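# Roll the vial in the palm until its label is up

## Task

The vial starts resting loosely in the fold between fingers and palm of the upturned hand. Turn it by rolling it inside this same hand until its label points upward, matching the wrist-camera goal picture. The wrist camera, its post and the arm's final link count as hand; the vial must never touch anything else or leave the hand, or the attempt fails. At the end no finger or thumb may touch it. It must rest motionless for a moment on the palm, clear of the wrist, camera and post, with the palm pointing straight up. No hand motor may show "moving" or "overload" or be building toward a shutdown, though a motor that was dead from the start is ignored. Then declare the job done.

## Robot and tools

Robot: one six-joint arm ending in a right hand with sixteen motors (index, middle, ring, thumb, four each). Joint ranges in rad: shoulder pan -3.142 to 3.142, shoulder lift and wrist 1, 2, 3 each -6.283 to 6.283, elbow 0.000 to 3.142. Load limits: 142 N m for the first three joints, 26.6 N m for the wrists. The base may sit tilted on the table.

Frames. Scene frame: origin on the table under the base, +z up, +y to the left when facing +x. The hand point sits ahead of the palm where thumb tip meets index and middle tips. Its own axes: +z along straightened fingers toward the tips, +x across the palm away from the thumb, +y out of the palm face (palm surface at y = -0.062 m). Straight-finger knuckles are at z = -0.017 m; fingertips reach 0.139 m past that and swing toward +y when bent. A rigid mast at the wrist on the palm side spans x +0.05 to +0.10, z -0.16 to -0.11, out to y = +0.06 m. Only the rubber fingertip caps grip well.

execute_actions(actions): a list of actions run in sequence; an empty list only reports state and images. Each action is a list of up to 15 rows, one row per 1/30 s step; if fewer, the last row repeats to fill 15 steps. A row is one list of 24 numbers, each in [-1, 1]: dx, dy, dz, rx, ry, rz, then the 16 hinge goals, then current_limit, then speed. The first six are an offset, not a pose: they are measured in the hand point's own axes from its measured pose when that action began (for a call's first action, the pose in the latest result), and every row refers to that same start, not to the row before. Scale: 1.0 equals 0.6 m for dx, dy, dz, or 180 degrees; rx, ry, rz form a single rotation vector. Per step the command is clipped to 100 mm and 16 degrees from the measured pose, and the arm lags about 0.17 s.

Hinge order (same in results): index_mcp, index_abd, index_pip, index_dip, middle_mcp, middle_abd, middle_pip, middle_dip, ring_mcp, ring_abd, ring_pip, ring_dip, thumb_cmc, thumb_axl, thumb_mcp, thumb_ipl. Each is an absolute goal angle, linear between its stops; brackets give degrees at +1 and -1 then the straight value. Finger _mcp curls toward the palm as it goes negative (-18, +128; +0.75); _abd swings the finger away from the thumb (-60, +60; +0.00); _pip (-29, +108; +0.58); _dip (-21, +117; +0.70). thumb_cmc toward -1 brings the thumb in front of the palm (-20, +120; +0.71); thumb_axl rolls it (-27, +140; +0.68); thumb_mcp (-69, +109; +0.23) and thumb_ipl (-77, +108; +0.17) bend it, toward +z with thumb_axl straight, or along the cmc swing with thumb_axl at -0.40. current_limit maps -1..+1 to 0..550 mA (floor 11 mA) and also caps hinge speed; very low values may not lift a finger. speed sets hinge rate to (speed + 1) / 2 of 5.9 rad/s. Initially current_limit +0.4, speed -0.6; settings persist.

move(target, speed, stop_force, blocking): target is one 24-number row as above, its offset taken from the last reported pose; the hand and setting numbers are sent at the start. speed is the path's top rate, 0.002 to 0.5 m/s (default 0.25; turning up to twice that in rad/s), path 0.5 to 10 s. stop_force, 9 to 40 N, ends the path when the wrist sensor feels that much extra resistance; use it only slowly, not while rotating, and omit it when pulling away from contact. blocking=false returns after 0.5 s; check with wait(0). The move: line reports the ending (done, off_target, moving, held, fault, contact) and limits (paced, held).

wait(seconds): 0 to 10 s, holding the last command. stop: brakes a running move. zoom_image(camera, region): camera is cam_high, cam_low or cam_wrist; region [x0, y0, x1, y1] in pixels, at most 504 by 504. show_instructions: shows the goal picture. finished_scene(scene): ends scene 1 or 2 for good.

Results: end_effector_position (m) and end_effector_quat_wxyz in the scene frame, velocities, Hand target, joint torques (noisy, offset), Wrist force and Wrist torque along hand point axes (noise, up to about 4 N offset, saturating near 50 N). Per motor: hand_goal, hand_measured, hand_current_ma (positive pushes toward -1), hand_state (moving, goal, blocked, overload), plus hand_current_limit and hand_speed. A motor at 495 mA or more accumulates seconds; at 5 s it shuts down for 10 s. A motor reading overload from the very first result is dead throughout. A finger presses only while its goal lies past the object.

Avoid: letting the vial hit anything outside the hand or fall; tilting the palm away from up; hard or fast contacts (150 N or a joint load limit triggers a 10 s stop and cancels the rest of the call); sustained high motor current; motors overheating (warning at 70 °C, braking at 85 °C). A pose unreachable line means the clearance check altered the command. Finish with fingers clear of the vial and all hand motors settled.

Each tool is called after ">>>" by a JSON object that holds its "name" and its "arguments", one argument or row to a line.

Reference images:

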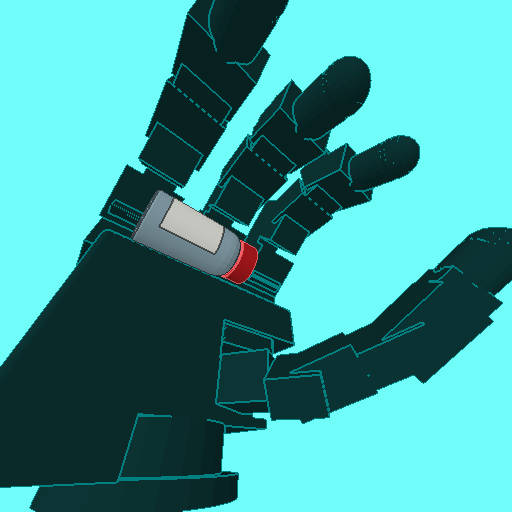

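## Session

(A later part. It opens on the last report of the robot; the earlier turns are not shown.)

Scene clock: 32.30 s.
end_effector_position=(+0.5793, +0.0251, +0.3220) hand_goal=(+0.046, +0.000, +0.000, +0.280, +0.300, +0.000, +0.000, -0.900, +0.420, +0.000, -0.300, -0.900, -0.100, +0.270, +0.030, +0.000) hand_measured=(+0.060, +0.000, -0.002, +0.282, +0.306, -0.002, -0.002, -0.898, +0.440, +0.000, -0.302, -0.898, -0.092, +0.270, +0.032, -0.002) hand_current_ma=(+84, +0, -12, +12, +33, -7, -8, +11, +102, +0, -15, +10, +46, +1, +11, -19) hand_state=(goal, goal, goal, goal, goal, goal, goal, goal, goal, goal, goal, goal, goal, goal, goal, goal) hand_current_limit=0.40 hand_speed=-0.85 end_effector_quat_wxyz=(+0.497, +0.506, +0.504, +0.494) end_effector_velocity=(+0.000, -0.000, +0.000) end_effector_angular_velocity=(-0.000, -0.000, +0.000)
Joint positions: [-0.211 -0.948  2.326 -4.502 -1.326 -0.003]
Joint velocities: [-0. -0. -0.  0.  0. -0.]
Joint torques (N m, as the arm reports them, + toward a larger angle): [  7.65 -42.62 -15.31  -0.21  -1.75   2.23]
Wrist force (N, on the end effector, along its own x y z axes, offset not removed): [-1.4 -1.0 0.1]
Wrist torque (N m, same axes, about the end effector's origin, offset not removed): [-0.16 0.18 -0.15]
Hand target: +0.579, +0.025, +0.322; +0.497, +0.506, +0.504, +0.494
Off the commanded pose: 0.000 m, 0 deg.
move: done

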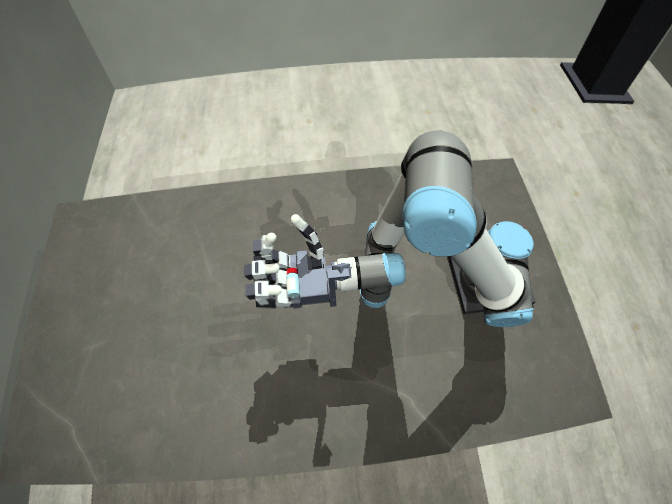

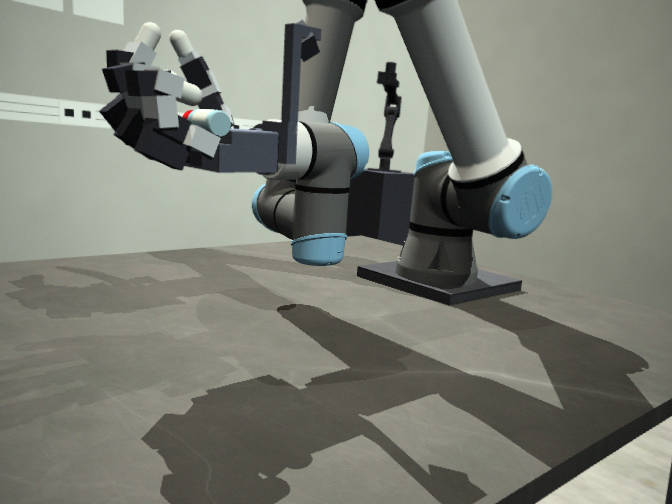

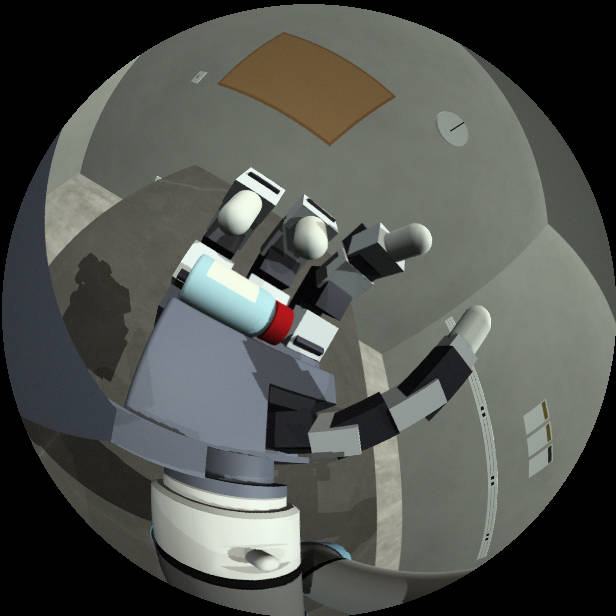

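Reverse a bit more: press on top, flex mcp.

>>> {"name": "move", "arguments": {
  "target": [0,0,0,0,0,0,0.046,0,0,0.28,0.3,0,0,-0.9,0.33,0,-0.63,-0.9,-0.1,0.27,0.03,0,0.4,-0.7]
}}

>>> {"name": "move", "arguments": {
  "target": [0,0,0,0,0,0,0.046,0,0,0.28,0.3,0,0,-0.9,0.22,0,-0.58,-0.9,-0.1,0.27,0.03,0,0.4,-0.9]
}}

>>> {"name": "move", "arguments": {
  "target": [0,0,0,0,0,0,0.046,0,0,0.28,0.3,0,0,-0.9,0.24,0,-0.1,-0.9,-0.1,0.27,0.03,0,0.4,-0.6]
}}

>>> {"name": "zoom_image", "arguments": {
  "camera": "cam_high",
  "region": [240,230,360,320]
}}

Scene clock: 33.20 s.
end_effector_position=(+0.5793, +0.0251, +0.3220) hand_goal=(+0.046, +0.000, +0.000, +0.280, +0.300, +0.000, +0.000, -0.900, +0.330, +0.000, -0.630, -0.900, -0.100, +0.270, +0.030, +0.000) hand_measured=(+0.060, +0.000, -0.002, +0.282, +0.306, -0.002, -0.002, -0.898, +0.348, +0.000, -0.618, -0.898, -0.092, +0.270, +0.032, -0.002) hand_current_ma=(+84, +0, -12, +12, +33, -7, -8, +11, +99, +0, +61, +10, +46, +1, +11, -19) hand_state=(goal, goal, goal, goal, goal, goal, goal, goal, goal, goal, goal, goal, goal, goal, goal, goal) hand_current_limit=0.40 hand_speed=-0.70 end_effector_quat_wxyz=(+0.497, +0.506, +0.504, +0.494) end_effector_velocity=(+0.000, +0.000, +0.000) end_effector_angular_velocity=(-0.001, -0.001, +0.001)
Joint positions: [-0.211 -0.948  2.326 -4.502 -1.326 -0.003]
Joint velocities: [-0.     0.    -0.    -0.     0.001 -0.001]
Joint torques (N m, as the arm reports them, + toward a larger angle): [  7.67 -42.15 -15.83  -0.17  -1.81   2.39]
Wrist force (N, on the end effector, along its own x y z axes, offset not removed): [-0.2 -0.9 0.4]
Wrist torque (N m, same axes, about the end effector's origin, offset not removed): [-0.22 0.06 -0.03]
Hand target: +0.579, +0.025, +0.322; +0.497, +0.506, +0.504, +0.494
Off the commanded pose: 0.000 m, 0 deg.
move: done

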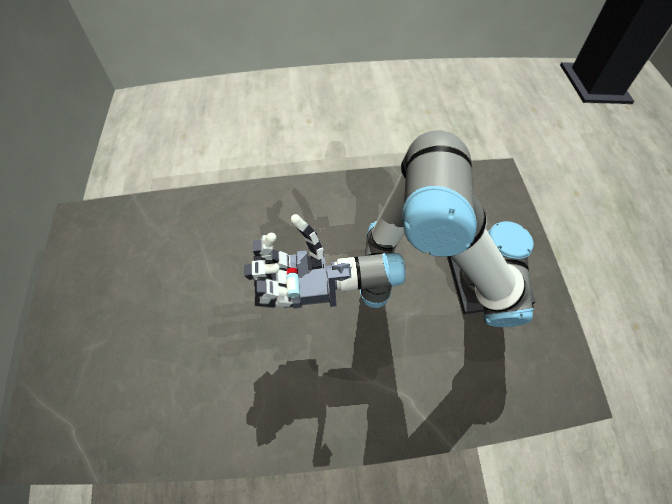

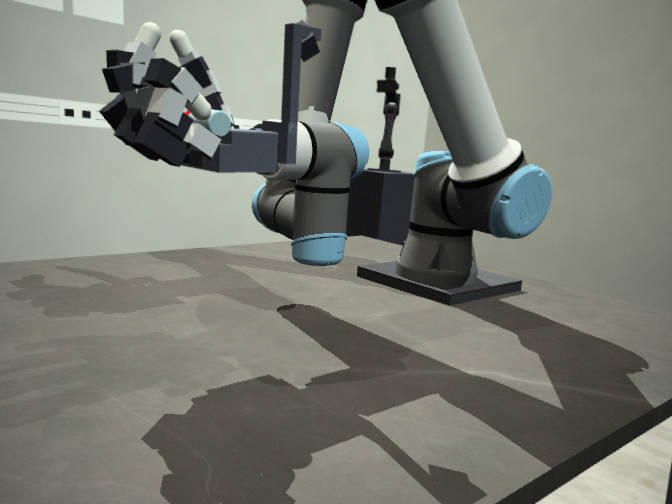

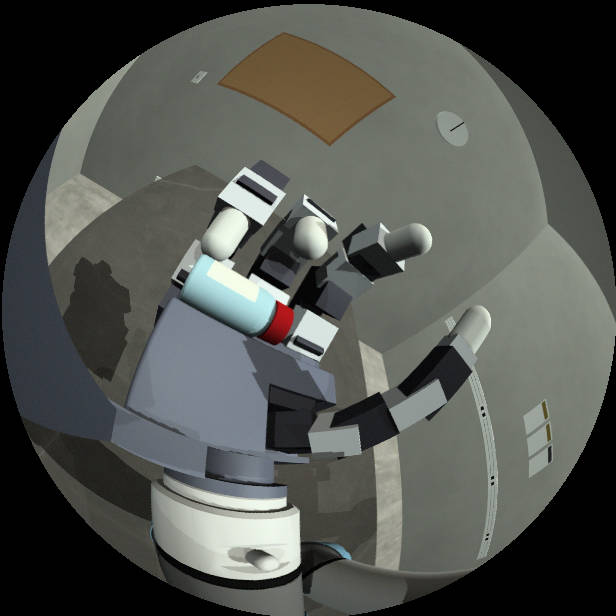

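Scene clock: 33.87 s.
end_effector_position=(+0.5793, +0.0251, +0.3220) hand_goal=(+0.046, +0.000, +0.000, +0.280, +0.300, +0.000, +0.000, -0.900, +0.220, +0.000, -0.580, -0.900, -0.100, +0.270, +0.030, +0.000) hand_measured=(+0.060, +0.000, -0.002, +0.282, +0.306, -0.002, -0.002, -0.898, +0.282, +0.000, -0.560, -0.902, -0.092, +0.270, +0.032, -0.002) hand_current_ma=(+84, +0, -12, +12, +33, -7, -8, +11, +330, +0, +99, -14, +46, +1, +11, -19) hand_state=(goal, goal, goal, goal, goal, goal, goal, goal, blocked, goal, goal, goal, goal, goal, goal, goal) hand_current_limit=0.40 hand_speed=-0.90 end_effector_quat_wxyz=(+0.497, +0.506, +0.504, +0.494) end_effector_velocity=(-0.000, +0.001, +0.000) end_effector_angular_velocity=(+0.000, -0.000, +0.001)
Joint positions: [-0.211 -0.948  2.326 -4.502 -1.326 -0.003]
Joint velocities: [ 0.001  0.    -0.    -0.     0.     0.   ]
Joint torques (N m, as the arm reports them, + toward a larger angle): [  7.35 -42.78 -16.43  -0.21  -1.76   2.27]
Wrist force (N, on the end effector, along its own x y z axes, offset not removed): [-0.9 0.4 0.2]
Wrist torque (N m, same axes, about the end effector's origin, offset not removed): [0.01 0.06 -0.19]
Hand target: +0.579, +0.025, +0.322; +0.497, +0.506, +0.504, +0.494
Off the commanded pose: 0.000 m, 0 deg.
move: done

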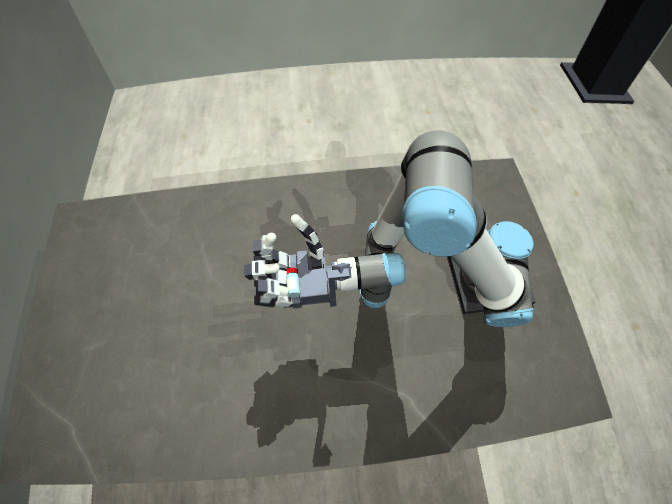

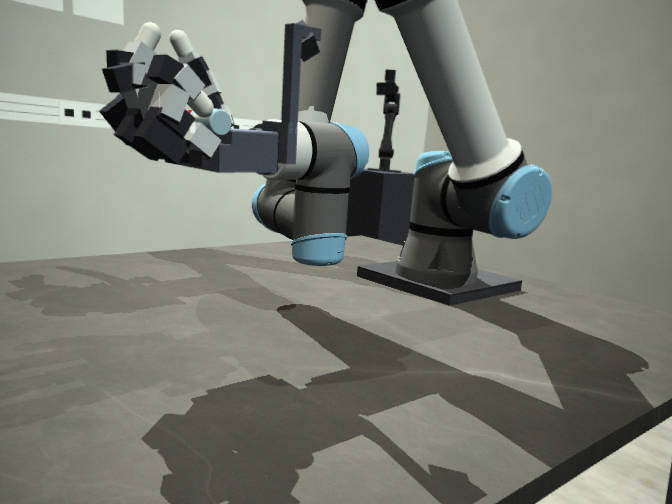

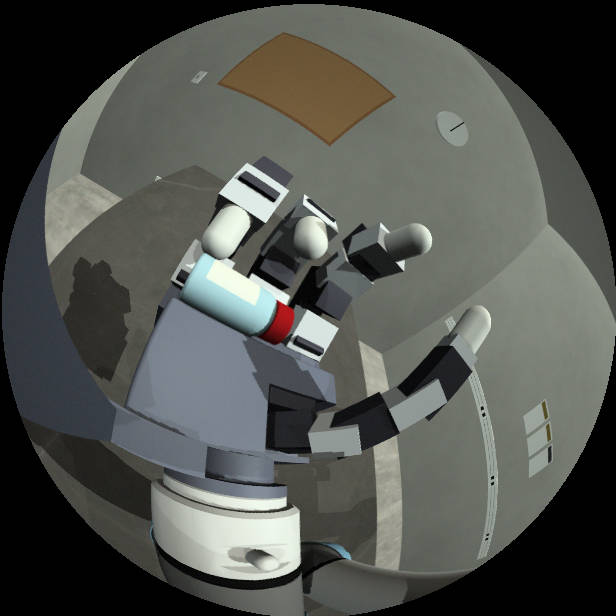

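Scene clock: 34.63 s.
end_effector_position=(+0.5793, +0.0251, +0.3220) hand_goal=(+0.046, +0.000, +0.000, +0.280, +0.300, +0.000, +0.000, -0.900, +0.240, +0.000, -0.100, -0.900, -0.100, +0.270, +0.030, +0.000) hand_measured=(+0.060, +0.000, -0.002, +0.282, +0.306, -0.002, -0.002, -0.898, +0.258, +0.000, -0.102, -0.902, -0.092, +0.270, +0.032, -0.002) hand_current_ma=(+84, +0, -12, +12, +34, -7, -8, +11, +97, +0, -15, -14, +46, +1, +11, -19) hand_state=(goal, goal, goal, goal, goal, goal, goal, goal, goal, goal, goal, goal, goal, goal, goal, goal) hand_current_limit=0.40 hand_speed=-0.60 end_effector_quat_wxyz=(+0.497, +0.506, +0.504, +0.494) end_effector_velocity=(+0.000, -0.000, -0.000) end_effector_angular_velocity=(-0.000, +0.000, -0.000)
Joint positions: [-0.211 -0.948  2.326 -4.502 -1.326 -0.003]
Joint velocities: [-0.     0.     0.     0.     0.    -0.001]
Joint torques (N m, as the arm reports them, + toward a larger angle): [  7.39 -42.79 -15.75  -0.24  -1.72   2.36]
Wrist force (N, on the end effector, along its own x y z axes, offset not removed): [-0.3 0.0 0.3]
Wrist torque (N m, same axes, about the end effector's origin, offset not removed): [-0.12 0.09 -0.09]
Hand target: +0.579, +0.025, +0.322; +0.497, +0.506, +0.504, +0.494
Off the commanded pose: 0.000 m, 0 deg.
move: done

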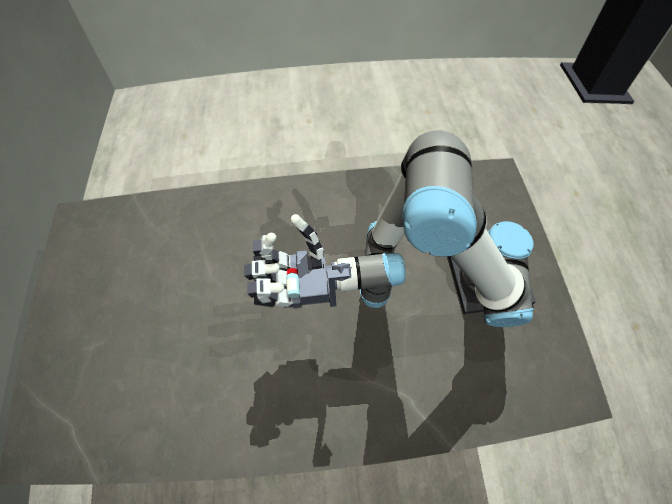

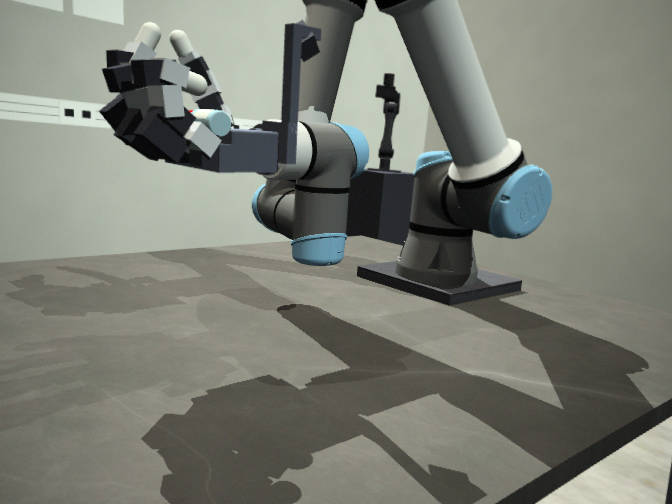

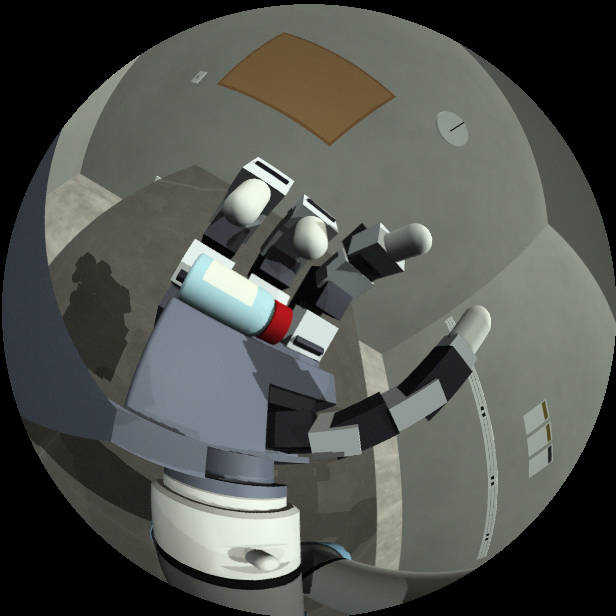

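Region (240, 230, 360, 320) of cam_high's 672x504 image, scaled by 4.200, with more detail than that image has; it fills the top 378 rows of this view, and the rest is white.

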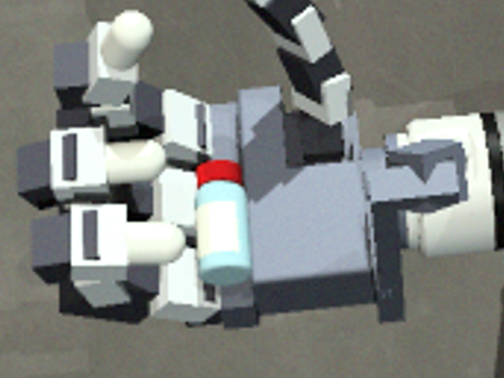

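>>> {"name": "finished_scene", "arguments": {
  "scene": 1
}}

The scene is finished: the task was done.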